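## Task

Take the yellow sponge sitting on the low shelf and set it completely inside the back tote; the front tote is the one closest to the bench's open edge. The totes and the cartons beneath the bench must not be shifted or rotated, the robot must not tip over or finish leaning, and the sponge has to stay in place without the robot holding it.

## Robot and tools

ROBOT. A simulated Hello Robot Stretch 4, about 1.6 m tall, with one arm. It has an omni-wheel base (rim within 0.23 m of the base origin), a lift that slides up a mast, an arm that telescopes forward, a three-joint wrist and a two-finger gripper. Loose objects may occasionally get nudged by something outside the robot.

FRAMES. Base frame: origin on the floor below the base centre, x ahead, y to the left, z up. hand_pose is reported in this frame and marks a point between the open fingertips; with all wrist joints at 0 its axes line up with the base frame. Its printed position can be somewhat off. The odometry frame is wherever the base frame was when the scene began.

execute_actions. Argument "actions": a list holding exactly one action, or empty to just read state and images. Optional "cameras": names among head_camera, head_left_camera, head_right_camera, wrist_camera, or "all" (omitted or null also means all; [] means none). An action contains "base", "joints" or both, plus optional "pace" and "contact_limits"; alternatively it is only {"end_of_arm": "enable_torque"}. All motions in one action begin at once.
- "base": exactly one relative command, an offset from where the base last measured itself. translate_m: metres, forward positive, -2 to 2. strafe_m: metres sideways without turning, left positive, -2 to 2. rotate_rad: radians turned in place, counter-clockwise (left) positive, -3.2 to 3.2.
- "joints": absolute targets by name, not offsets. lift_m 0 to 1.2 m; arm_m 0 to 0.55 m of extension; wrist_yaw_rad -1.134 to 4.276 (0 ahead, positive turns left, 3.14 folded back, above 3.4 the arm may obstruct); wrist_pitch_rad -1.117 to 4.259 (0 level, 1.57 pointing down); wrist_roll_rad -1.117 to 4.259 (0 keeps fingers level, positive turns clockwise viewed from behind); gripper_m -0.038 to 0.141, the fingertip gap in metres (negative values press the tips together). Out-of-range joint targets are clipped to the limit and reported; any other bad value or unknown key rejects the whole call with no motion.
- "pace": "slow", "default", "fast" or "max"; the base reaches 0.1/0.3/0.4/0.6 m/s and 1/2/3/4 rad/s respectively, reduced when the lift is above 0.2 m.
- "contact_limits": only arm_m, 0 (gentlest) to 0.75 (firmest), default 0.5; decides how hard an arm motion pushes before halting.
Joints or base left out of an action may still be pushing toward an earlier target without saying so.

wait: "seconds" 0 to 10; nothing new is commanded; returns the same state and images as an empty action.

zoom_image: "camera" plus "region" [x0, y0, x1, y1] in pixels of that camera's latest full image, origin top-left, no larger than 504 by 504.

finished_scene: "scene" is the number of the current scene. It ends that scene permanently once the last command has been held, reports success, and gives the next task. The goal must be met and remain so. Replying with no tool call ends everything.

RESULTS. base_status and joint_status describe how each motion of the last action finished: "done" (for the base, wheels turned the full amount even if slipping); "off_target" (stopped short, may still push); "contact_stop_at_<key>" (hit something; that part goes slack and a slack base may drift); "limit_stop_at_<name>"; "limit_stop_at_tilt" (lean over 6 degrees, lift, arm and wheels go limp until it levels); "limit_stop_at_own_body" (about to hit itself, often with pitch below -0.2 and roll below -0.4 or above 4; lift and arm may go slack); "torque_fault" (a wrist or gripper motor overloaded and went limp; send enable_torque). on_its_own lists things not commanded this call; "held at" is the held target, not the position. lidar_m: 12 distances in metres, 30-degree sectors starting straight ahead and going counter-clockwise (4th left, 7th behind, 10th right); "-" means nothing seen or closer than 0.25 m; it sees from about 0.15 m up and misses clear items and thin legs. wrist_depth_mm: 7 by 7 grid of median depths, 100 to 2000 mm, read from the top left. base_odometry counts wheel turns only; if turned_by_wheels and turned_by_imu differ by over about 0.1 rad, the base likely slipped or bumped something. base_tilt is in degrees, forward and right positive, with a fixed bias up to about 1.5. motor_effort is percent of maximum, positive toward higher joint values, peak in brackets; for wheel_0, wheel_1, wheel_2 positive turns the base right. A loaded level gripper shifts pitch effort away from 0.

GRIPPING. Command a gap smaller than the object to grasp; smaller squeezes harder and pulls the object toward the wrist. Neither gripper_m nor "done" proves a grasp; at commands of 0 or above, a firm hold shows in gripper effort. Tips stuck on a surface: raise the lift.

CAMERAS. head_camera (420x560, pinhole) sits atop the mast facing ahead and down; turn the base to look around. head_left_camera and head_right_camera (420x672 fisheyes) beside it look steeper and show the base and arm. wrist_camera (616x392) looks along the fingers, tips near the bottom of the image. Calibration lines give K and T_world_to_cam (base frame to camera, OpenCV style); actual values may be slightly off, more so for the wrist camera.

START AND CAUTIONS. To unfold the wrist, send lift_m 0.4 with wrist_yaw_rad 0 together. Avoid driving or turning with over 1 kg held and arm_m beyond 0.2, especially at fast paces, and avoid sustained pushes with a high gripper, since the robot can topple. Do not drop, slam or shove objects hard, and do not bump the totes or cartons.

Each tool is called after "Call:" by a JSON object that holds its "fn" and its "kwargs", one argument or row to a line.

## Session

Call:
{"fn": "execute_actions", "kwargs": {
  "actions": []
}}

Scene clock: 0.00 s.
base_odometry: x=+0.000 y=+0.000 heading=+0.000 (m, m, rad; odometry frame)
turned_by_wheels: +0.000 (rad since the last result)
turned_by_imu: +0.000 (rad since the last result)
base_tilt: forward=+0.4 right=-0.6 (deg)
lidar_m: 2.37 1.43 0.99 0.94 0.96 2.18 1.61 1.69 2.00 1.23 1.27 1.68
base_status: not commanded
joint_positions: lift_m=+0.263 arm_m=-0.002 wrist_yaw_rad=+3.183 wrist_pitch_rad=-0.005 wrist_roll_rad=+0.011 gripper_m=+0.057
joint_status: not commanded
motor_effort: lift_m=+17 arm_m=-1 wrist_yaw_rad=-1 wrist_pitch_rad=-7 wrist_roll_rad=-1 gripper_m=-2 wheel_0=+0 wheel_1=-1 wheel_2=+0 (%)
hand_pose: x=-0.1225 y=+0.0753 z=+0.4423 quat_wxyz=(-0.021, +0.002, +0.006, +1.000) (m; base frame)
wrist_depth_mm: - 141 209 - - - - / - - 139 - - - - / - 107 139 - - - - / - 116 139 - - - - / 189 141 - - - - - / 206 1808 1708 1618 209 1618 1537 / 204 1229 1098 1138 1118 1008 1078
pictures: head_camera, head_left_camera, head_right_camera, wrist_camera
camera_calibration (this result's frames):
wrist_camera: T_world_to_cam=[[-0.0833632, 0.995664, -0.0412797, -0.0553046], [-0.0252679, -0.0435225, -0.998733, 0.503735], [-0.996199, -0.0822145, 0.0287866, 0.0960746], [0, 0, 0, 1]] pos_world=[0.103827, 0.0848873, 0.498048]
Images, in order (width x height): head_camera 420x560, head_left_camera 420x672, head_right_camera 420x672, wrist_camera 616x392.

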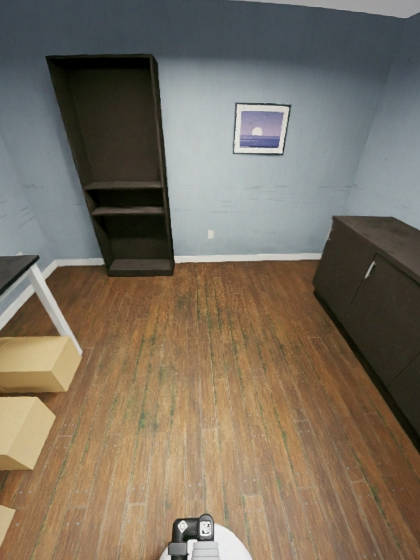

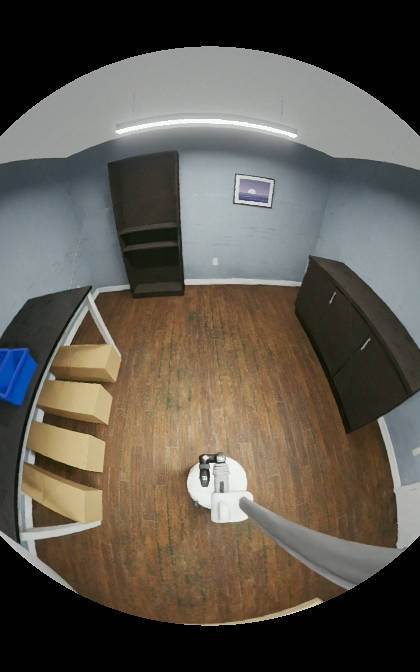

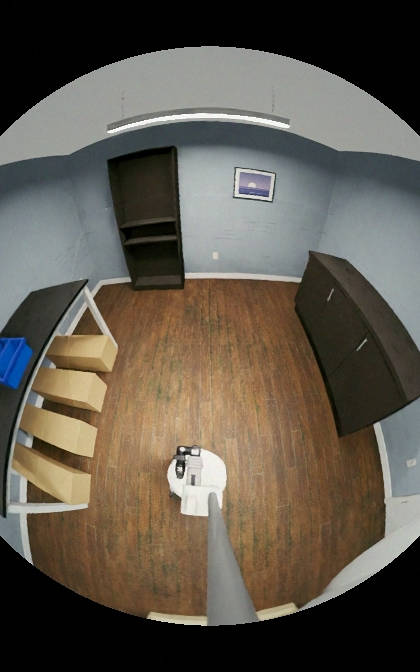

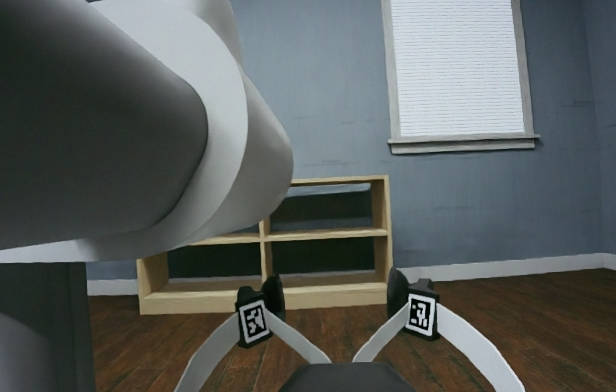

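Call:
{"fn": "execute_actions", "kwargs": {
  "actions": [
    {"base": {"rotate_rad": 3.18}, "joints": {"lift_m": 0.45, "wrist_yaw_rad": 0, "gripper_m": 0.13}}
  ],
  "cameras": ["head_camera", "head_left_camera"]
}}

Scene clock: 9.13 s.
base_odometry: x=+0.000 y=+0.000 heading=-3.104 (m, m, rad; odometry frame)
turned_by_wheels: +3.179 (rad since the last result)
turned_by_imu: +3.210 (rad since the last result)
base_tilt: forward=+0.4 right=-0.6 (deg)
lidar_m: 1.64 1.69 1.98 1.26 1.29 1.78 2.38 1.36 0.99 0.94 0.97 2.12
base_status: done
joint_positions: lift_m=+0.450 arm_m=-0.001 wrist_yaw_rad=+0.000 wrist_pitch_rad=-0.005 wrist_roll_rad=+0.011 gripper_m=+0.130
joint_status: all done
motor_effort: lift_m=+22(29) arm_m=-1(1) wrist_yaw_rad=-2(7) wrist_pitch_rad=-5(6) wrist_roll_rad=-1(1) gripper_m=+0(7) wheel_0=-2(10) wheel_1=-3(7) wheel_2=-4(11) (%)
hand_pose: x=+0.4579 y=-0.0873 z=+0.6293 quat_wxyz=(+1.000, +0.006, -0.002, +0.000) (m; base frame)
wrist_depth_mm: 1921 1863 1921 1863 1863 1863 1863 / 1921 1921 1863 1863 1921 1921 1808 / 1983 1921 1921 1921 1863 1863 1921 / 1921 1983 1921 1863 1863 1808 1863 / 1921 1756 1863 1863 1863 1921 1863 / 1921 1661 214 1863 1756 195 1808 / 1756 1464 1464 1464 1464 1430 1464
pictures: head_camera, head_left_camera
Images, in order (width x height): head_camera 420x560, head_left_camera 420x672.

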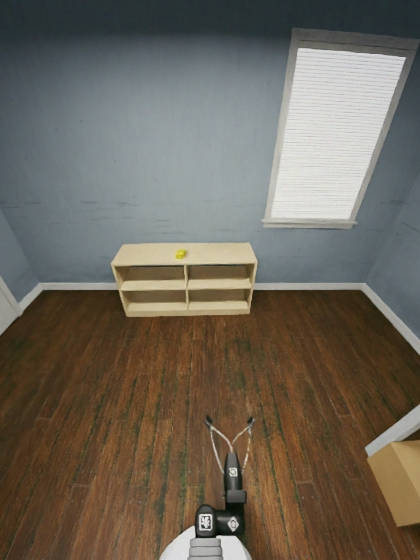

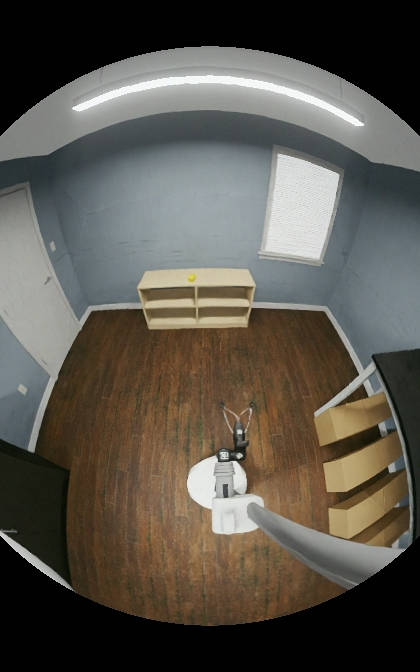

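Call:
{"fn": "execute_actions", "kwargs": {
  "actions": [
    {"base": {"translate_m": 1.2}, "joints": {"lift_m": 0.85, "wrist_pitch_rad": 1.57}, "pace": "fast"}
  ],
  "cameras": []
}}

Call:
{"fn": "execute_actions", "kwargs": {
  "actions": [
    {"base": {"strafe_m": 0.32}}
  ],
  "cameras": ["head_camera"]
}}

Scene clock: 19.13 s.
base_odometry: x=-1.199 y=-0.045 heading=-3.104 (m, m, rad; odometry frame)
turned_by_wheels: +0.000 (rad since the last result)
turned_by_imu: -0.002 (rad since the last result)
base_tilt: forward=+0.4 right=-0.5 (deg)
lidar_m: 0.45 0.46 0.61 1.87 1.92 1.83 3.71 1.34 1.17 1.85 1.20 0.48
base_status: done
joint_positions: lift_m=+0.850 arm_m=-0.001 wrist_yaw_rad=+0.000 wrist_pitch_rad=+1.570 wrist_roll_rad=+0.011 gripper_m=+0.130
joint_status: all done
motor_effort: lift_m=+23(26) arm_m=-1(1) wrist_yaw_rad=+0(2) wrist_pitch_rad=+0(2) wrist_roll_rad=-1(1) gripper_m=+0(1) wheel_0=+0(10) wheel_1=+1(9) wheel_2=+2(15) (%)
hand_pose: x=+0.1697 y=-0.0874 z=+0.7393 quat_wxyz=(+0.707, +0.004, +0.707, -0.004) (m; base frame)
wrist_depth_mm: 647 525 634 621 615 609 946 / 647 654 809 904 891 946 946 / 946 991 991 976 976 946 931 / 1008 991 960 960 991 946 946 / 991 991 778 759 946 960 946 / 1008 1008 214 750 741 195 931 / 1008 991 759 668 946 960 946
pictures: none
No camera images: the call's "cameras" was empty. Leave "cameras" out to get every camera's image.

Scene clock: 21.53 s.
base_odometry: x=-1.187 y=-0.365 heading=-3.104 (m, m, rad; odometry frame)
turned_by_wheels: +0.000 (rad since the last result)
turned_by_imu: +0.002 (rad since the last result)
base_tilt: forward=+0.3 right=-0.5 (deg)
lidar_m: 0.42 0.46 0.62 1.55 1.60 1.63 3.73 1.81 1.44 2.16 0.65 0.45
base_status: done
joint_positions: lift_m=+0.850 arm_m=-0.001 wrist_yaw_rad=+0.000 wrist_pitch_rad=+1.570 wrist_roll_rad=+0.011 gripper_m=+0.130
joint_status: not commanded
motor_effort: lift_m=+22(23) arm_m=-1(1) wrist_yaw_rad=-1(0) wrist_pitch_rad=+2(1) wrist_roll_rad=-1(1) gripper_m=-2(2) wheel_0=+0(9) wheel_1=+0(10) wheel_2=+0(1) (%)
hand_pose: x=+0.1697 y=-0.0874 z=+0.7394 quat_wxyz=(+0.707, +0.004, +0.707, -0.004) (m; base frame)
wrist_depth_mm: 647 634 640 627 615 615 609 / 654 647 647 904 904 891 891 / 1025 1008 1008 976 960 976 960 / 991 1008 991 960 931 960 946 / 991 991 788 750 946 931 946 / 1008 991 213 759 750 197 946 / 991 991 759 676 960 960 946
pictures: head_camera
Images, in order (width x height): head_camera 420x560.

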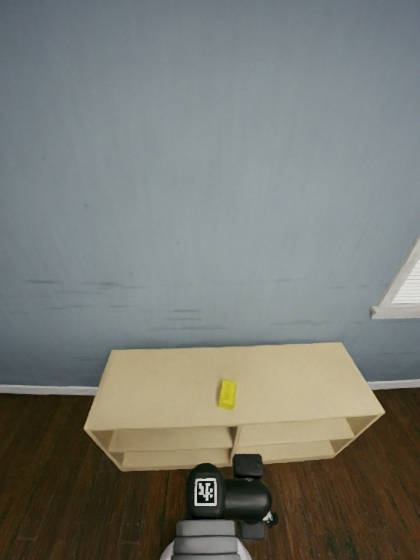

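Call:
{"fn": "execute_actions", "kwargs": {
  "actions": [
    {"joints": {"arm_m": 0.4}}
  ],
  "cameras": ["wrist_camera"]
}}

Scene clock: 28.73 s.
base_odometry: x=-1.187 y=-0.365 heading=-3.104 (m, m, rad; odometry frame)
turned_by_wheels: +0.000 (rad since the last result)
turned_by_imu: +0.001 (rad since the last result)
base_tilt: forward=+0.4 right=-0.5 (deg)
lidar_m: 0.42 0.46 0.62 1.55 1.61 1.64 3.70 1.81 1.45 2.15 0.65 0.46
base_status: not commanded
joint_positions: lift_m=+0.850 arm_m=+0.399 wrist_yaw_rad=+0.000 wrist_pitch_rad=+1.570 wrist_roll_rad=+0.011 gripper_m=+0.130
joint_status: all done
motor_effort: lift_m=+22(22) arm_m=+4(1) wrist_yaw_rad=-1(1) wrist_pitch_rad=+1(0) wrist_roll_rad=-1(1) gripper_m=-4(0) wheel_0=+0(1) wheel_1=+0(0) wheel_2=+0(0) (%)
hand_pose: x=+0.5705 y=-0.0874 z=+0.7394 quat_wxyz=(+0.707, +0.004, +0.707, -0.004) (m; base frame)
wrist_depth_mm: 449 442 359 353 347 345 342 / 368 359 355 353 351 345 340 / 366 359 357 351 351 343 340 / 366 362 355 353 347 345 342 / 364 362 359 353 347 345 342 / 364 357 215 306 345 195 342 / 366 362 357 306 347 345 340
pictures: wrist_camera
camera_calibration (this result's frames):
wrist_camera: T_world_to_cam=[[-0.0412871, -0.99828, -0.0416171, -0.0213099], [-0.998836, 0.0422788, -0.0232377, 0.652463], [0.0249573, 0.0406093, -0.998863, 0.952488], [0, 0, 0, 1]] pos_world=[0.627052, -0.0875385, 0.96568]
Images, in order (width x height): wrist_camera 616x392.

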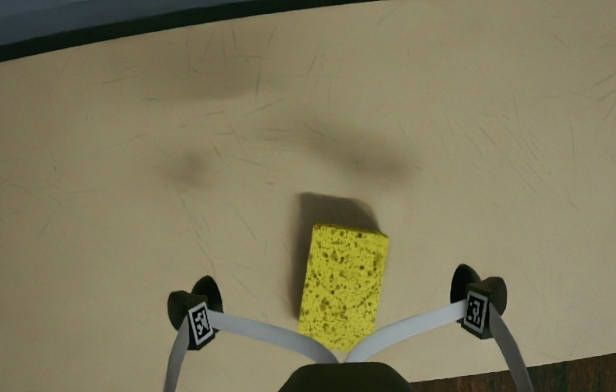

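Call:
{"fn": "execute_actions", "kwargs": {
  "actions": [
    {"base": {"strafe_m": -0.012}, "joints": {"arm_m": 0.389, "wrist_roll_rad": 0.16, "lift_m": 0.8}}
  ],
  "cameras": []
}}

Call:
{"fn": "execute_actions", "kwargs": {
  "actions": [
    {"joints": {"lift_m": 0.75}}
  ],
  "cameras": ["wrist_camera"]
}}

Scene clock: 36.60 s.
base_odometry: x=-1.188 y=-0.353 heading=-3.104 (m, m, rad; odometry frame)
turned_by_wheels: +0.000 (rad since the last result)
turned_by_imu: +0.001 (rad since the last result)
base_tilt: forward=+0.3 right=-0.6 (deg)
lidar_m: 0.42 0.46 0.61 1.56 1.62 1.65 3.72 1.79 1.44 2.15 0.65 0.45
base_status: done
joint_positions: lift_m=+0.800 arm_m=+0.390 wrist_yaw_rad=+0.000 wrist_pitch_rad=+1.570 wrist_roll_rad=+0.160 gripper_m=+0.130
joint_status: all done
motor_effort: lift_m=+13(21) arm_m=-4(4) wrist_yaw_rad=-1(2) wrist_pitch_rad=-1(1) wrist_roll_rad=+0(2) gripper_m=-3(0) wheel_0=+2(5) wheel_1=-3(10) wheel_2=+0(0) (%)
hand_pose: x=+0.5608 y=-0.0874 z=+0.6901 quat_wxyz=(+0.705, +0.056, +0.705, -0.056) (m; base frame)
wrist_depth_mm: 387 312 307 306 300 297 296 / 314 310 307 304 300 296 296 / 315 309 306 303 300 296 294 / 314 312 307 300 300 297 294 / 315 310 306 258 298 296 294 / 312 310 213 258 296 195 294 / 310 310 304 257 298 296 891
pictures: none
No camera images: the call's "cameras" was empty. Leave "cameras" out to get every camera's image.

Scene clock: 37.70 s.
base_odometry: x=-1.188 y=-0.353 heading=-3.104 (m, m, rad; odometry frame)
turned_by_wheels: +0.000 (rad since the last result)
turned_by_imu: +0.000 (rad since the last result)
base_tilt: forward=+0.3 right=-0.5 (deg)
lidar_m: 0.43 0.46 0.59 1.57 1.62 1.64 3.72 1.81 1.43 2.16 0.66 0.46
base_status: not commanded
joint_positions: lift_m=+0.750 arm_m=+0.390 wrist_yaw_rad=+0.000 wrist_pitch_rad=+1.570 wrist_roll_rad=+0.160 gripper_m=+0.130
joint_status: all done
motor_effort: lift_m=+13(12) arm_m=-4(4) wrist_yaw_rad=-1(1) wrist_pitch_rad=-1(1) wrist_roll_rad=+0(1) gripper_m=+0(2) wheel_0=+1(2) wheel_1=-3(3) wheel_2=+0(0) (%)
hand_pose: x=+0.5608 y=-0.0874 z=+0.6402 quat_wxyz=(+0.705, +0.056, +0.705, -0.056) (m; base frame)
wrist_depth_mm: 264 258 255 254 252 249 245 / 262 259 255 253 250 248 245 / 262 258 257 253 249 247 245 / 262 257 255 253 250 247 245 / 262 258 257 208 248 246 245 / 262 259 214 207 206 195 244 / 260 257 255 206 249 248 244
pictures: wrist_camera
camera_calibration (this result's frames):
wrist_camera: T_world_to_cam=[[-0.188368, -0.981211, -0.0417365, 0.0582226], [-0.981623, 0.189429, -0.0230799, 0.643665], [0.0305524, 0.036622, -0.998862, 0.850134], [0, 0, 0, 1]] pos_world=[0.61683, -0.0959339, 0.866452]
Images, in order (width x height): wrist_camera 616x392.

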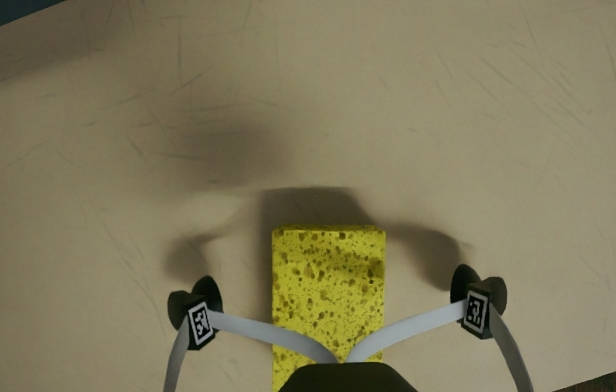

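Call:
{"fn": "execute_actions", "kwargs": {
  "actions": [
    {"joints": {"gripper_m": 0.015}}
  ],
  "cameras": []
}}

Call:
{"fn": "execute_actions", "kwargs": {
  "actions": [
    {"joints": {"lift_m": 0.88}}
  ],
  "cameras": ["wrist_camera"]
}}

Scene clock: 43.17 s.
base_odometry: x=-1.188 y=-0.353 heading=-3.104 (m, m, rad; odometry frame)
turned_by_wheels: +0.000 (rad since the last result)
turned_by_imu: +0.001 (rad since the last result)
base_tilt: forward=+0.4 right=-0.5 (deg)
lidar_m: 0.43 0.47 0.61 1.55 1.61 1.64 3.72 1.78 1.44 2.16 0.67 0.45
base_status: not commanded
joint_positions: lift_m=+0.750 arm_m=+0.390 wrist_yaw_rad=+0.000 wrist_pitch_rad=+1.570 wrist_roll_rad=+0.160 gripper_m=+0.015
joint_status: all done
motor_effort: lift_m=+13(13) arm_m=-4(4) wrist_yaw_rad=+0(1) wrist_pitch_rad=-1(1) wrist_roll_rad=+0(1) gripper_m=-18(19) wheel_0=+2(1) wheel_1=-3(3) wheel_2=+0(0) (%)
hand_pose: x=+0.5608 y=-0.0874 z=+0.6402 quat_wxyz=(+0.705, +0.056, +0.705, -0.056) (m; base frame)
wrist_depth_mm: 262 259 256 253 251 247 245 / 262 258 255 253 250 248 246 / 260 259 257 253 250 248 246 / 262 257 255 252 250 248 245 / 262 258 255 195 208 249 246 / 260 258 255 193 191 247 244 / 260 258 254 193 191 247 244
pictures: none
No camera images: the call's "cameras" was empty. Leave "cameras" out to get every camera's image.

Scene clock: 44.77 s.
base_odometry: x=-1.188 y=-0.353 heading=-3.104 (m, m, rad; odometry frame)
turned_by_wheels: +0.000 (rad since the last result)
turned_by_imu: +0.000 (rad since the last result)
base_tilt: forward=+0.3 right=-0.5 (deg)
lidar_m: 0.44 0.44 0.59 1.56 1.63 1.64 3.70 1.79 1.43 2.16 0.65 0.45
base_status: not commanded
joint_positions: lift_m=+0.880 arm_m=+0.390 wrist_yaw_rad=+0.000 wrist_pitch_rad=+1.570 wrist_roll_rad=+0.160 gripper_m=+0.015
joint_status: all done
motor_effort: lift_m=+23(23) arm_m=-4(4) wrist_yaw_rad=-1(2) wrist_pitch_rad=+0(0) wrist_roll_rad=+1(0) gripper_m=-18(21) wheel_0=+2(2) wheel_1=-3(3) wheel_2=+0(0) (%)
hand_pose: x=+0.5608 y=-0.0874 z=+0.7693 quat_wxyz=(+0.705, +0.056, +0.705, -0.056) (m; base frame)
wrist_depth_mm: 410 455 455 384 377 379 373 / 462 394 387 384 382 375 373 / 399 392 389 384 377 377 370 / 394 394 384 384 379 377 370 / 392 392 387 193 208 375 368 / 394 389 382 193 191 375 661 / 397 392 384 193 191 976 960
pictures: wrist_camera
camera_calibration (this result's frames):
wrist_camera: T_world_to_cam=[[-0.188369, -0.981211, -0.0417365, 0.0636126], [-0.981623, 0.18943, -0.02308, 0.646644], [0.0305525, 0.036622, -0.998862, 0.979136], [0, 0, 0, 1]] pos_world=[0.616828, -0.0959339, 0.995601]
Images, in order (width x height): wrist_camera 616x392.

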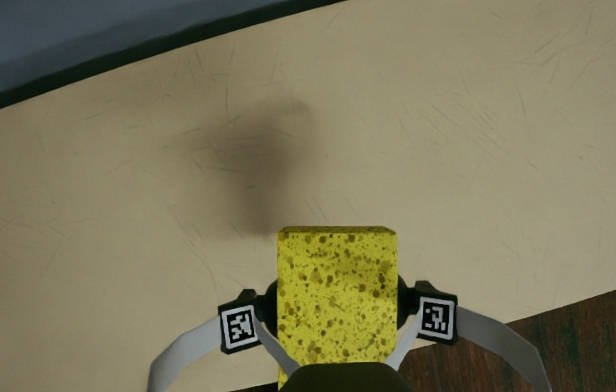

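Call:
{"fn": "execute_actions", "kwargs": {
  "actions": [
    {"base": {"translate_m": -1.54}, "joints": {"arm_m": 0.02, "wrist_roll_rad": 0}, "pace": "fast"}
  ],
  "cameras": []
}}

Call:
{"fn": "execute_actions", "kwargs": {
  "actions": [
    {"base": {"rotate_rad": -1.56}}
  ],
  "cameras": ["head_camera", "head_left_camera"]
}}

Scene clock: 67.47 s.
base_odometry: x=+0.351 y=-0.295 heading=-3.104 (m, m, rad; odometry frame)
turned_by_wheels: +0.000 (rad since the last result)
turned_by_imu: +0.005 (rad since the last result)
base_tilt: forward=+0.3 right=-0.6 (deg)
lidar_m: 1.97 2.23 1.64 0.91 0.97 1.34 2.34 2.12 1.31 1.23 1.31 2.07
base_status: done
joint_positions: lift_m=+0.880 arm_m=+0.021 wrist_yaw_rad=+0.000 wrist_pitch_rad=+1.570 wrist_roll_rad=+0.000 gripper_m=+0.015
joint_status: all done
motor_effort: lift_m=+23(23) arm_m=-4(8) wrist_yaw_rad=+0(3) wrist_pitch_rad=-2(1) wrist_roll_rad=-2(4) gripper_m=-21(16) wheel_0=-1(8) wheel_1=-2(8) wheel_2=+0(14) (%)
hand_pose: x=+0.1917 y=-0.0874 z=+0.7693 quat_wxyz=(+0.707, +0.000, +0.707, +0.000) (m; base frame)
wrist_depth_mm: 1025 1025 1025 1008 991 991 976 / 1060 1008 1042 1025 991 976 991 / 1042 1042 1008 1008 976 1008 991 / 1060 1008 1025 1008 1008 976 976 / 1078 1042 1025 193 208 991 976 / 1042 1042 788 194 191 960 976 / 1042 1042 788 193 193 1008 960
pictures: none
No camera images: the call's "cameras" was empty. Leave "cameras" out to get every camera's image.

Scene clock: 69.53 s.
base_odometry: x=+0.351 y=-0.295 heading=+1.620 (m, m, rad; odometry frame)
turned_by_wheels: -1.559 (rad since the last result)
turned_by_imu: -1.573 (rad since the last result)
base_tilt: forward=+0.3 right=-0.6 (deg)
lidar_m: 1.22 1.32 2.08 1.98 2.25 1.66 0.93 0.97 1.32 2.27 2.10 1.30
base_status: done
joint_positions: lift_m=+0.880 arm_m=+0.021 wrist_yaw_rad=+0.000 wrist_pitch_rad=+1.570 wrist_roll_rad=+0.000 gripper_m=+0.015
joint_status: not commanded
motor_effort: lift_m=+22(23) arm_m=-4(4) wrist_yaw_rad=-1(1) wrist_pitch_rad=+0(0) wrist_roll_rad=-2(1) gripper_m=-17(18) wheel_0=+1(7) wheel_1=+1(10) wheel_2=+5(12) (%)
hand_pose: x=+0.1918 y=-0.0874 z=+0.7694 quat_wxyz=(+0.707, +0.000, +0.707, +0.000) (m; base frame)
wrist_depth_mm: 1042 1060 1008 1008 991 976 976 / 1060 1025 1008 1008 991 976 991 / 1042 1025 1025 991 1025 991 960 / 1042 1025 991 1008 991 991 976 / 1025 1008 1025 194 209 976 976 / 1042 1008 788 193 191 976 960 / 1042 1008 798 192 192 976 976
pictures: head_camera, head_left_camera
Images, in order (width x height): head_camera 420x560, head_left_camera 420x672.

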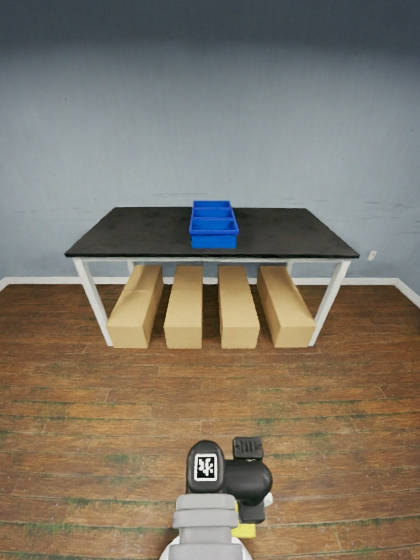

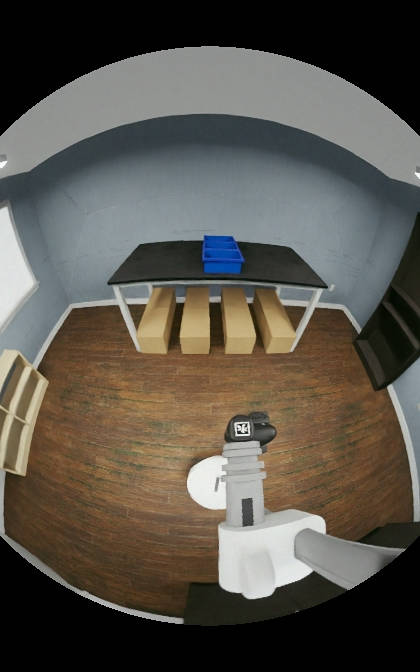

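Call:
{"fn": "execute_actions", "kwargs": {
  "actions": [
    {"base": {"translate_m": 0.8}, "joints": {"lift_m": 1.2}, "pace": "fast"}
  ],
  "cameras": []
}}

Call:
{"fn": "execute_actions", "kwargs": {
  "actions": [
    {"base": {"strafe_m": 0.06}}
  ],
  "cameras": ["wrist_camera", "head_left_camera", "head_right_camera"]
}}

Scene clock: 78.63 s.
base_odometry: x=+0.312 y=+0.504 heading=+1.620 (m, m, rad; odometry frame)
turned_by_wheels: +0.000 (rad since the last result)
turned_by_imu: -0.001 (rad since the last result)
base_tilt: forward=+0.3 right=-0.6 (deg)
lidar_m: 0.45 0.46 0.65 2.00 2.06 2.49 1.74 1.79 2.45 1.99 0.66 0.46
base_status: done
joint_positions: lift_m=+1.200 arm_m=+0.021 wrist_yaw_rad=+0.000 wrist_pitch_rad=+1.570 wrist_roll_rad=+0.000 gripper_m=+0.015
joint_status: all done
motor_effort: lift_m=+23(23) arm_m=-4(4) wrist_yaw_rad=-2(0) wrist_pitch_rad=+0(0) wrist_roll_rad=-1(2) gripper_m=-17(17) wheel_0=+1(6) wheel_1=+3(8) wheel_2=-1(13) (%)
hand_pose: x=+0.1918 y=-0.0874 z=+1.0894 quat_wxyz=(+0.707, +0.000, +0.707, +0.000) (m; base frame)
wrist_depth_mm: 421 415 1060 1078 1025 1060 1025 / 1098 1138 1078 1308 1078 1138 1025 / 1118 1308 1281 1336 1336 1308 1308 / 1397 1336 1336 1336 1366 1281 1281 / 1397 1366 1366 193 208 1308 1281 / 1366 1366 1138 193 191 1308 1308 / 1397 1397 1336 193 191 1308 1308
pictures: none
No camera images: the call's "cameras" was empty. Leave "cameras" out to get every camera's image.

Scene clock: 79.83 s.
base_odometry: x=+0.252 y=+0.501 heading=+1.620 (m, m, rad; odometry frame)
turned_by_wheels: +0.000 (rad since the last result)
turned_by_imu: +0.001 (rad since the last result)
base_tilt: forward=+0.4 right=-0.6 (deg)
lidar_m: 0.45 0.47 0.64 1.95 2.02 2.49 1.74 1.82 2.50 2.06 0.65 0.48
base_status: done
joint_positions: lift_m=+1.200 arm_m=+0.021 wrist_yaw_rad=+0.000 wrist_pitch_rad=+1.570 wrist_roll_rad=+0.000 gripper_m=+0.015
joint_status: not commanded
motor_effort: lift_m=+23(23) arm_m=-4(4) wrist_yaw_rad=-1(1) wrist_pitch_rad=-2(0) wrist_roll_rad=-2(1) gripper_m=-17(19) wheel_0=-1(9) wheel_1=+1(10) wheel_2=+0(0) (%)
hand_pose: x=+0.1918 y=-0.0874 z=+1.0894 quat_wxyz=(+0.707, +0.000, +0.707, +0.000) (m; base frame)
wrist_depth_mm: 415 418 1042 1205 1025 1138 1042 / 1118 1078 1098 1308 1042 1138 1008 / 1098 1229 1366 1366 1336 1281 1281 / 1397 1366 1308 1308 1308 1308 1336 / 1366 1366 1336 194 208 1336 1308 / 1366 1336 1118 195 191 1308 1308 / 1366 1336 1336 193 191 1255 1281
pictures: head_left_camera, head_right_camera, wrist_camera
camera_calibration (this result's frames):
wrist_camera: T_world_to_cam=[[-0.030367, -0.998673, -0.0415982, -0.0245283], [-0.999245, 0.0313415, -0.0229776, 0.281192], [0.0242509, 0.040869, -0.99887, 1.3117], [0, 0, 0, 1]] pos_world=[0.248425, -0.0869165, 1.31565]
Images, in order (width x height): head_left_camera 420x672, head_right_camera 420x672, wrist_camera 616x392.

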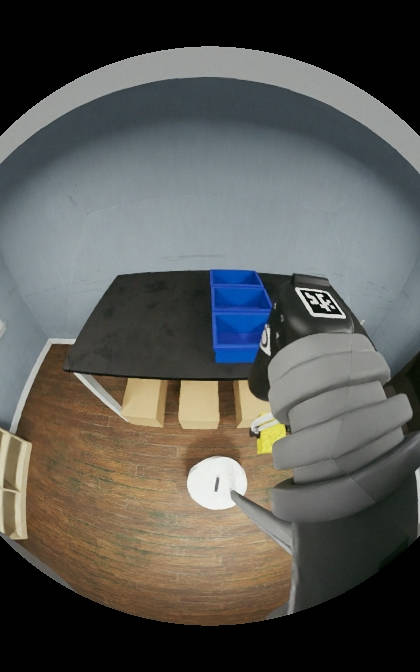

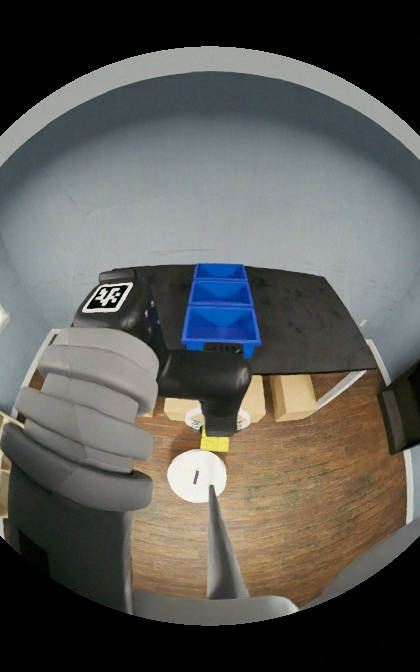

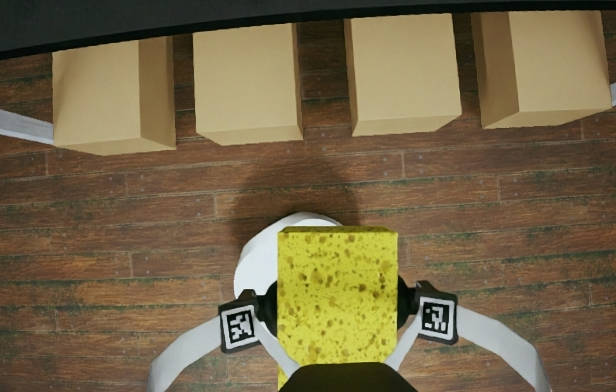

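Call:
{"fn": "execute_actions", "kwargs": {
  "actions": [
    {"base": {"translate_m": 0.21}, "joints": {"arm_m": 0.1}, "pace": "slow"}
  ],
  "cameras": ["wrist_camera", "head_left_camera"]
}}

Scene clock: 89.63 s.
base_odometry: x=+0.242 y=+0.710 heading=+1.620 (m, m, rad; odometry frame)
turned_by_wheels: +0.000 (rad since the last result)
turned_by_imu: +0.001 (rad since the last result)
base_tilt: forward=+0.4 right=-0.6 (deg)
lidar_m: 0.25 0.25 0.35 1.99 2.03 2.71 1.96 2.05 2.50 0.97 0.34 0.25
base_status: done
joint_positions: lift_m=+1.200 arm_m=+0.099 wrist_yaw_rad=+0.000 wrist_pitch_rad=+1.570 wrist_roll_rad=+0.000 gripper_m=+0.015
joint_status: all done
motor_effort: lift_m=+23(23) arm_m=+4(5) wrist_yaw_rad=-1(1) wrist_pitch_rad=-1(0) wrist_roll_rad=-1(2) gripper_m=-16(21) wheel_0=+2(4) wheel_1=+4(5) wheel_2=-5(9) (%)
hand_pose: x=+0.2704 y=-0.0874 z=+1.0894 quat_wxyz=(+0.707, +0.000, +0.707, +0.000) (m; base frame)
wrist_depth_mm: 415 410 334 357 370 319 392 / 415 410 399 397 394 330 389 / 418 410 404 397 394 342 389 / 413 410 379 397 392 297 387 / 415 413 404 193 208 392 387 / 1366 1366 1138 194 191 1281 1281 / 1366 1366 1336 193 192 1281 1281
pictures: head_left_camera, wrist_camera
camera_calibration (this result's frames):
wrist_camera: T_world_to_cam=[[-0.0303665, -0.998673, -0.0415982, -0.0221414], [-0.999245, 0.031341, -0.0229777, 0.359739], [0.024251, 0.040869, -0.99887, 1.30979], [0, 0, 0, 1]] pos_world=[0.327031, -0.0869164, 1.31565]
Images, in order (width x height): head_left_camera 420x672, wrist_camera 616x392.

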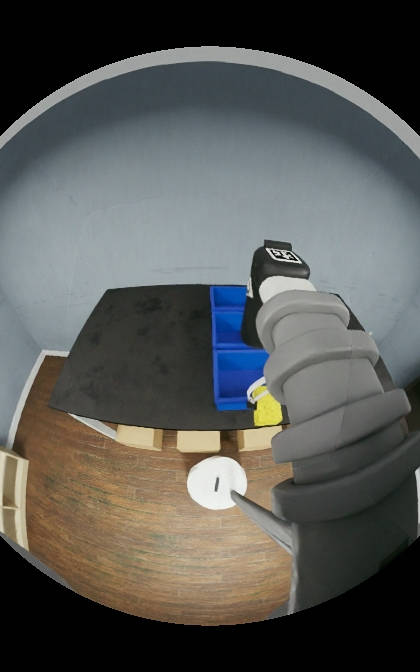

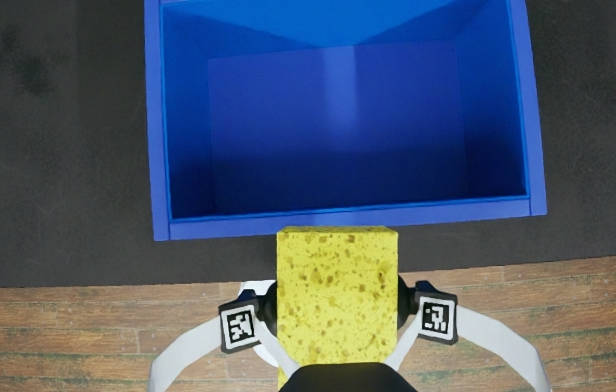

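Call:
{"fn": "execute_actions", "kwargs": {
  "actions": [
    {"joints": {"arm_m": 0.55}}
  ],
  "cameras": ["wrist_camera", "head_right_camera"]
}}

Scene clock: 98.10 s.
base_odometry: x=+0.242 y=+0.710 heading=+1.620 (m, m, rad; odometry frame)
turned_by_wheels: +0.000 (rad since the last result)
turned_by_imu: +0.001 (rad since the last result)
base_tilt: forward=+0.3 right=-0.6 (deg)
lidar_m: 0.25 0.25 0.33 1.96 2.02 2.71 1.96 2.04 2.50 0.97 0.36 0.25
base_status: not commanded
joint_positions: lift_m=+1.200 arm_m=+0.548 wrist_yaw_rad=+0.000 wrist_pitch_rad=+1.570 wrist_roll_rad=+0.000 gripper_m=+0.015
joint_status: all done
joint sent to its limit — the command would take arm_m past its upper limit, so that joint was sent only as far as its limit.
motor_effort: lift_m=+23(23) arm_m=+4(3) wrist_yaw_rad=-1(1) wrist_pitch_rad=-1(1) wrist_roll_rad=-1(1) gripper_m=-22(17) wheel_0=+2(2) wheel_1=+4(4) wheel_2=-5(5) (%)
hand_pose: x=+0.7188 y=-0.0874 z=+1.0894 quat_wxyz=(+0.707, +0.000, +0.707, +0.000) (m; base frame)
wrist_depth_mm: 418 410 312 327 338 307 387 / 415 413 399 394 392 320 389 / 415 407 399 397 394 334 387 / 415 410 397 397 392 315 389 / 413 410 334 194 208 277 384 / 410 404 279 193 191 281 325 / 413 407 310 193 193 343 270
pictures: head_right_camera, wrist_camera
camera_calibration (this result's frames):
wrist_camera: T_world_to_cam=[[-0.0299743, -0.998684, -0.0416057, -0.00879878], [-0.999251, 0.0309591, -0.023231, 0.808081], [0.0244885, 0.0408782, -0.998864, 1.29874], [0, 0, 0, 1]] pos_world=[0.775408, -0.0868947, 1.31567]
Images, in order (width x height): head_right_camera 420x672, wrist_camera 616x392.

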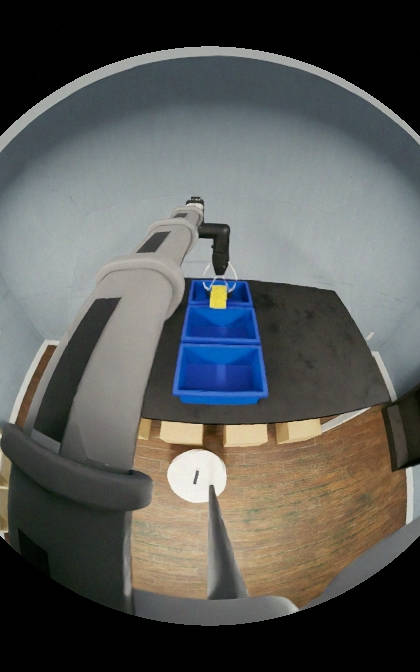

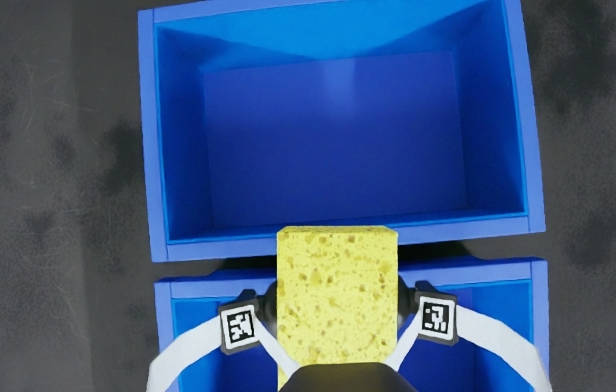

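Call:
{"fn": "execute_actions", "kwargs": {
  "actions": [
    {"joints": {"wrist_pitch_rad": 1.1}}
  ],
  "cameras": ["wrist_camera"]
}}

Call:
{"fn": "execute_actions", "kwargs": {
  "actions": [
    {"joints": {"lift_m": 1.07}}
  ],
  "cameras": ["wrist_camera", "head_right_camera"]
}}

Scene clock: 107.50 s.
base_odometry: x=+0.242 y=+0.710 heading=+1.620 (m, m, rad; odometry frame)
turned_by_wheels: +0.000 (rad since the last result)
turned_by_imu: +0.001 (rad since the last result)
base_tilt: forward=+0.4 right=-0.6 (deg)
lidar_m: 0.25 0.25 0.35 1.97 2.03 2.70 1.97 2.05 2.50 0.93 0.35 0.25
base_status: not commanded
joint_positions: lift_m=+1.200 arm_m=+0.548 wrist_yaw_rad=+0.000 wrist_pitch_rad=+1.102 wrist_roll_rad=+0.000 gripper_m=+0.015
joint_status: all done
motor_effort: lift_m=+22(23) arm_m=+4(4) wrist_yaw_rad=-2(1) wrist_pitch_rad=-5(9) wrist_roll_rad=-1(1) gripper_m=-20(18) wheel_0=+2(2) wheel_1=+3(4) wheel_2=-5(5) (%)
hand_pose: x=+0.8490 y=-0.0874 z=+1.1205 quat_wxyz=(+0.852, +0.000, +0.523, +0.000) (m; base frame)
wrist_depth_mm: 421 430 436 442 445 449 452 / 488 500 512 512 521 521 517 / 549 554 535 525 521 521 500 / 512 500 492 488 484 469 462 / 473 466 353 195 208 364 430 / 439 430 310 193 191 291 404 / 413 402 327 193 192 329 377
pictures: wrist_camera
camera_calibration (this result's frames):
wrist_camera: T_world_to_cam=[[-0.00805149, -0.99868, -0.0507348, -0.0119719], [-0.881272, 0.0310625, -0.471588, 1.3411], [0.472541, 0.0409141, -0.880358, 0.813511], [0, 0, 0, 1]] pos_world=[0.797362, -0.0868981, 1.34802]
Images, in order (width x height): wrist_camera 616x392.

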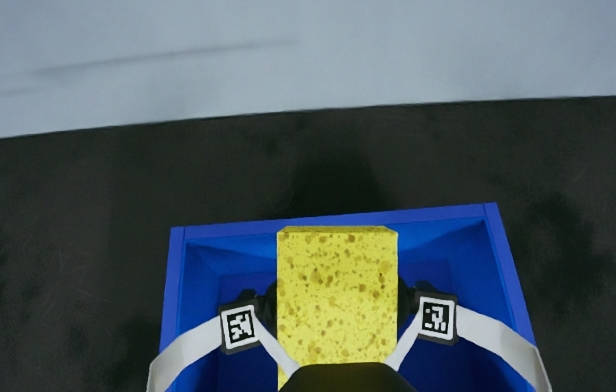

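Scene clock: 109.10 s.
base_odometry: x=+0.242 y=+0.710 heading=+1.620 (m, m, rad; odometry frame)
turned_by_wheels: +0.000 (rad since the last result)
turned_by_imu: +0.000 (rad since the last result)
base_tilt: forward=+0.4 right=-0.6 (deg)
lidar_m: 0.25 0.25 0.35 1.97 2.03 2.72 1.93 2.02 2.49 0.97 0.33 0.26
base_status: not commanded
joint_positions: lift_m=+1.070 arm_m=+0.548 wrist_yaw_rad=+0.000 wrist_pitch_rad=+1.102 wrist_roll_rad=+0.000 gripper_m=+0.015
joint_status: all done
motor_effort: lift_m=+13(19) arm_m=+4(4) wrist_yaw_rad=-2(1) wrist_pitch_rad=-6(6) wrist_roll_rad=-1(1) gripper_m=-16(21) wheel_0=+2(2) wheel_1=+4(4) wheel_2=-5(5) (%)
hand_pose: x=+0.8490 y=-0.0874 z=+0.9913 quat_wxyz=(+0.852, +0.000, +0.523, +0.000) (m; base frame)
wrist_depth_mm: 418 430 430 430 421 421 421 / 436 421 413 399 397 389 387 / 392 382 225 224 224 220 219 / 357 231 260 268 276 281 231 / 325 236 315 195 208 298 235 / 298 229 293 193 191 272 237 / 174 206 271 192 191 263 224
pictures: head_right_camera, wrist_camera
camera_calibration (this result's frames):
wrist_camera: T_world_to_cam=[[-0.00804294, -0.99868, -0.0507361, -0.0185319], [-0.881192, 0.0310624, -0.471736, 1.2803], [0.472689, 0.0409141, -0.880279, 0.699551], [0, 0, 0, 1]] pos_world=[0.797369, -0.0868981, 1.21882]
Images, in order (width x height): head_right_camera 420x672, wrist_camera 616x392.

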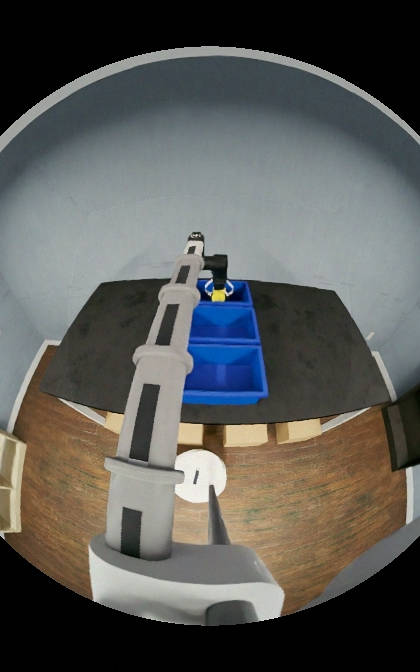

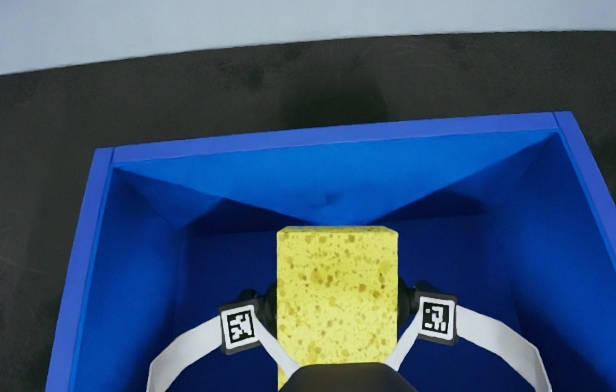

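Call:
{"fn": "execute_actions", "kwargs": {
  "actions": [
    {"joints": {"lift_m": 1.045}, "pace": "slow"}
  ],
  "cameras": []
}}

Call:
{"fn": "execute_actions", "kwargs": {
  "actions": [
    {"joints": {"gripper_m": 0.1}}
  ],
  "cameras": ["wrist_camera"]
}}

Call:
{"fn": "execute_actions", "kwargs": {
  "actions": [
    {"joints": {"lift_m": 1.2}}
  ],
  "cameras": ["wrist_camera", "head_right_camera"]
}}

Scene clock: 114.37 s.
base_odometry: x=+0.242 y=+0.710 heading=+1.620 (m, m, rad; odometry frame)
turned_by_wheels: +0.000 (rad since the last result)
turned_by_imu: +0.001 (rad since the last result)
base_tilt: forward=+0.3 right=-0.6 (deg)
lidar_m: 0.25 0.25 0.34 1.96 2.04 2.72 1.95 2.04 2.50 0.98 0.33 0.25
base_status: not commanded
joint_positions: lift_m=+1.045 arm_m=+0.548 wrist_yaw_rad=+0.000 wrist_pitch_rad=+1.102 wrist_roll_rad=+0.000 gripper_m=+0.015
joint_status: all done
motor_effort: lift_m=+13(15) arm_m=+4(4) wrist_yaw_rad=-1(1) wrist_pitch_rad=-4(4) wrist_roll_rad=-1(1) gripper_m=-19(18) wheel_0=+2(2) wheel_1=+3(4) wheel_2=-5(5) (%)
hand_pose: x=+0.8490 y=-0.0874 z=+0.9664 quat_wxyz=(+0.852, +0.000, +0.523, +0.000) (m; base frame)
wrist_depth_mm: 418 413 410 402 397 389 382 / 397 387 373 366 362 357 353 / 355 204 204 208 212 217 213 / 190 230 263 267 277 282 230 / 175 236 290 193 209 276 235 / 162 229 267 193 192 256 236 / 158 206 249 193 193 239 224
pictures: none
No camera images: the call's "cameras" was empty. Leave "cameras" out to get every camera's image.

Scene clock: 116.03 s.
base_odometry: x=+0.242 y=+0.710 heading=+1.620 (m, m, rad; odometry frame)
turned_by_wheels: +0.000 (rad since the last result)
turned_by_imu: +0.000 (rad since the last result)
base_tilt: forward=+0.4 right=-0.5 (deg)
lidar_m: 0.25 0.25 0.36 1.96 2.04 2.73 1.96 2.05 2.51 0.96 0.36 0.25
base_status: not commanded
joint_positions: lift_m=+1.045 arm_m=+0.548 wrist_yaw_rad=+0.000 wrist_pitch_rad=+1.101 wrist_roll_rad=+0.000 gripper_m=+0.100
joint_status: all done
motor_effort: lift_m=+13(13) arm_m=+4(4) wrist_yaw_rad=-2(1) wrist_pitch_rad=-2(5) wrist_roll_rad=-1(1) gripper_m=-2(20) wheel_0=+2(2) wheel_1=+4(4) wheel_2=-5(5) (%)
hand_pose: x=+0.8493 y=-0.0874 z=+0.9665 quat_wxyz=(+0.852, +0.000, +0.523, +0.000) (m; base frame)
wrist_depth_mm: 418 418 410 404 394 392 384 / 397 384 375 368 364 355 353 / 353 204 204 208 212 217 214 / 190 230 262 270 277 282 230 / 175 236 290 242 276 274 235 / 162 229 216 224 223 250 237 / 157 222 250 172 241 240 237
pictures: wrist_camera
camera_calibration (this result's frames):
wrist_camera: T_world_to_cam=[[-0.00797976, -0.99868, -0.0507439, -0.0198355], [-0.880746, 0.0310492, -0.472571, 1.26921], [0.473522, 0.0409214, -0.879831, 0.676409], [0, 0, 0, 1]] pos_world=[0.797401, -0.0868969, 1.19391]
Images, in order (width x height): wrist_camera 616x392.

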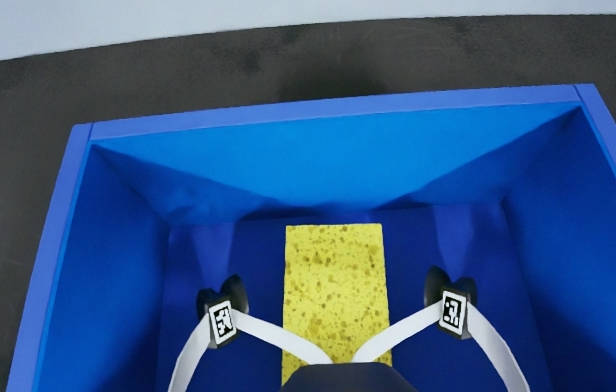

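Scene clock: 117.77 s.
base_odometry: x=+0.242 y=+0.710 heading=+1.620 (m, m, rad; odometry frame)
turned_by_wheels: +0.000 (rad since the last result)
turned_by_imu: +0.000 (rad since the last result)
base_tilt: forward=+0.3 right=-0.6 (deg)
lidar_m: 0.25 0.25 0.35 1.97 2.02 2.70 1.95 2.04 2.50 0.96 0.35 0.25
base_status: not commanded
joint_positions: lift_m=+1.200 arm_m=+0.548 wrist_yaw_rad=+0.000 wrist_pitch_rad=+1.101 wrist_roll_rad=+0.000 gripper_m=+0.100
joint_status: all done
motor_effort: lift_m=+24(21) arm_m=+4(4) wrist_yaw_rad=-1(1) wrist_pitch_rad=-2(2) wrist_roll_rad=-2(1) gripper_m=-2(4) wheel_0=+2(2) wheel_1=+4(4) wheel_2=-5(5) (%)
hand_pose: x=+0.8492 y=-0.0874 z=+1.1206 quat_wxyz=(+0.852, +0.000, +0.523, +0.000) (m; base frame)
wrist_depth_mm: 418 424 430 442 445 445 452 / 488 500 508 517 521 525 525 / 549 544 539 530 521 517 496 / 508 504 500 488 480 473 469 / 477 469 353 379 392 359 433 / 436 430 215 379 407 282 404 / 410 404 389 172 382 345 375
pictures: head_right_camera, wrist_camera
camera_calibration (this result's frames):
wrist_camera: T_world_to_cam=[[-0.00798335, -0.99868, -0.0507432, -0.0120125], [-0.880781, 0.031049, -0.472505, 1.34199], [0.473457, 0.0409215, -0.879866, 0.812115], [0, 0, 0, 1]] pos_world=[0.797401, -0.0868969, 1.34804]
Images, in order (width x height): head_right_camera 420x672, wrist_camera 616x392.

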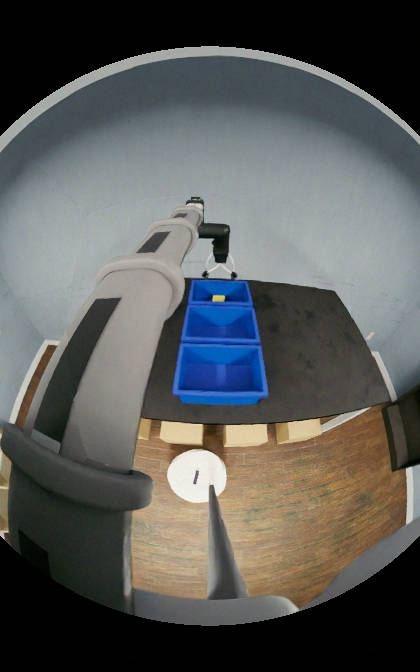

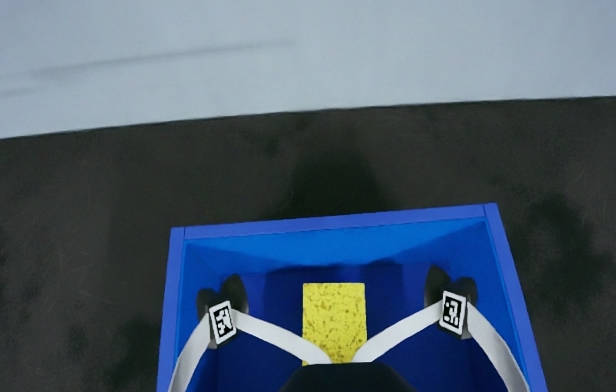

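The sponge is lying flat in the back tote.

Call:
{"fn": "finished_scene", "kwargs": {
  "scene": 2
}}

The scene is finished: the task was done.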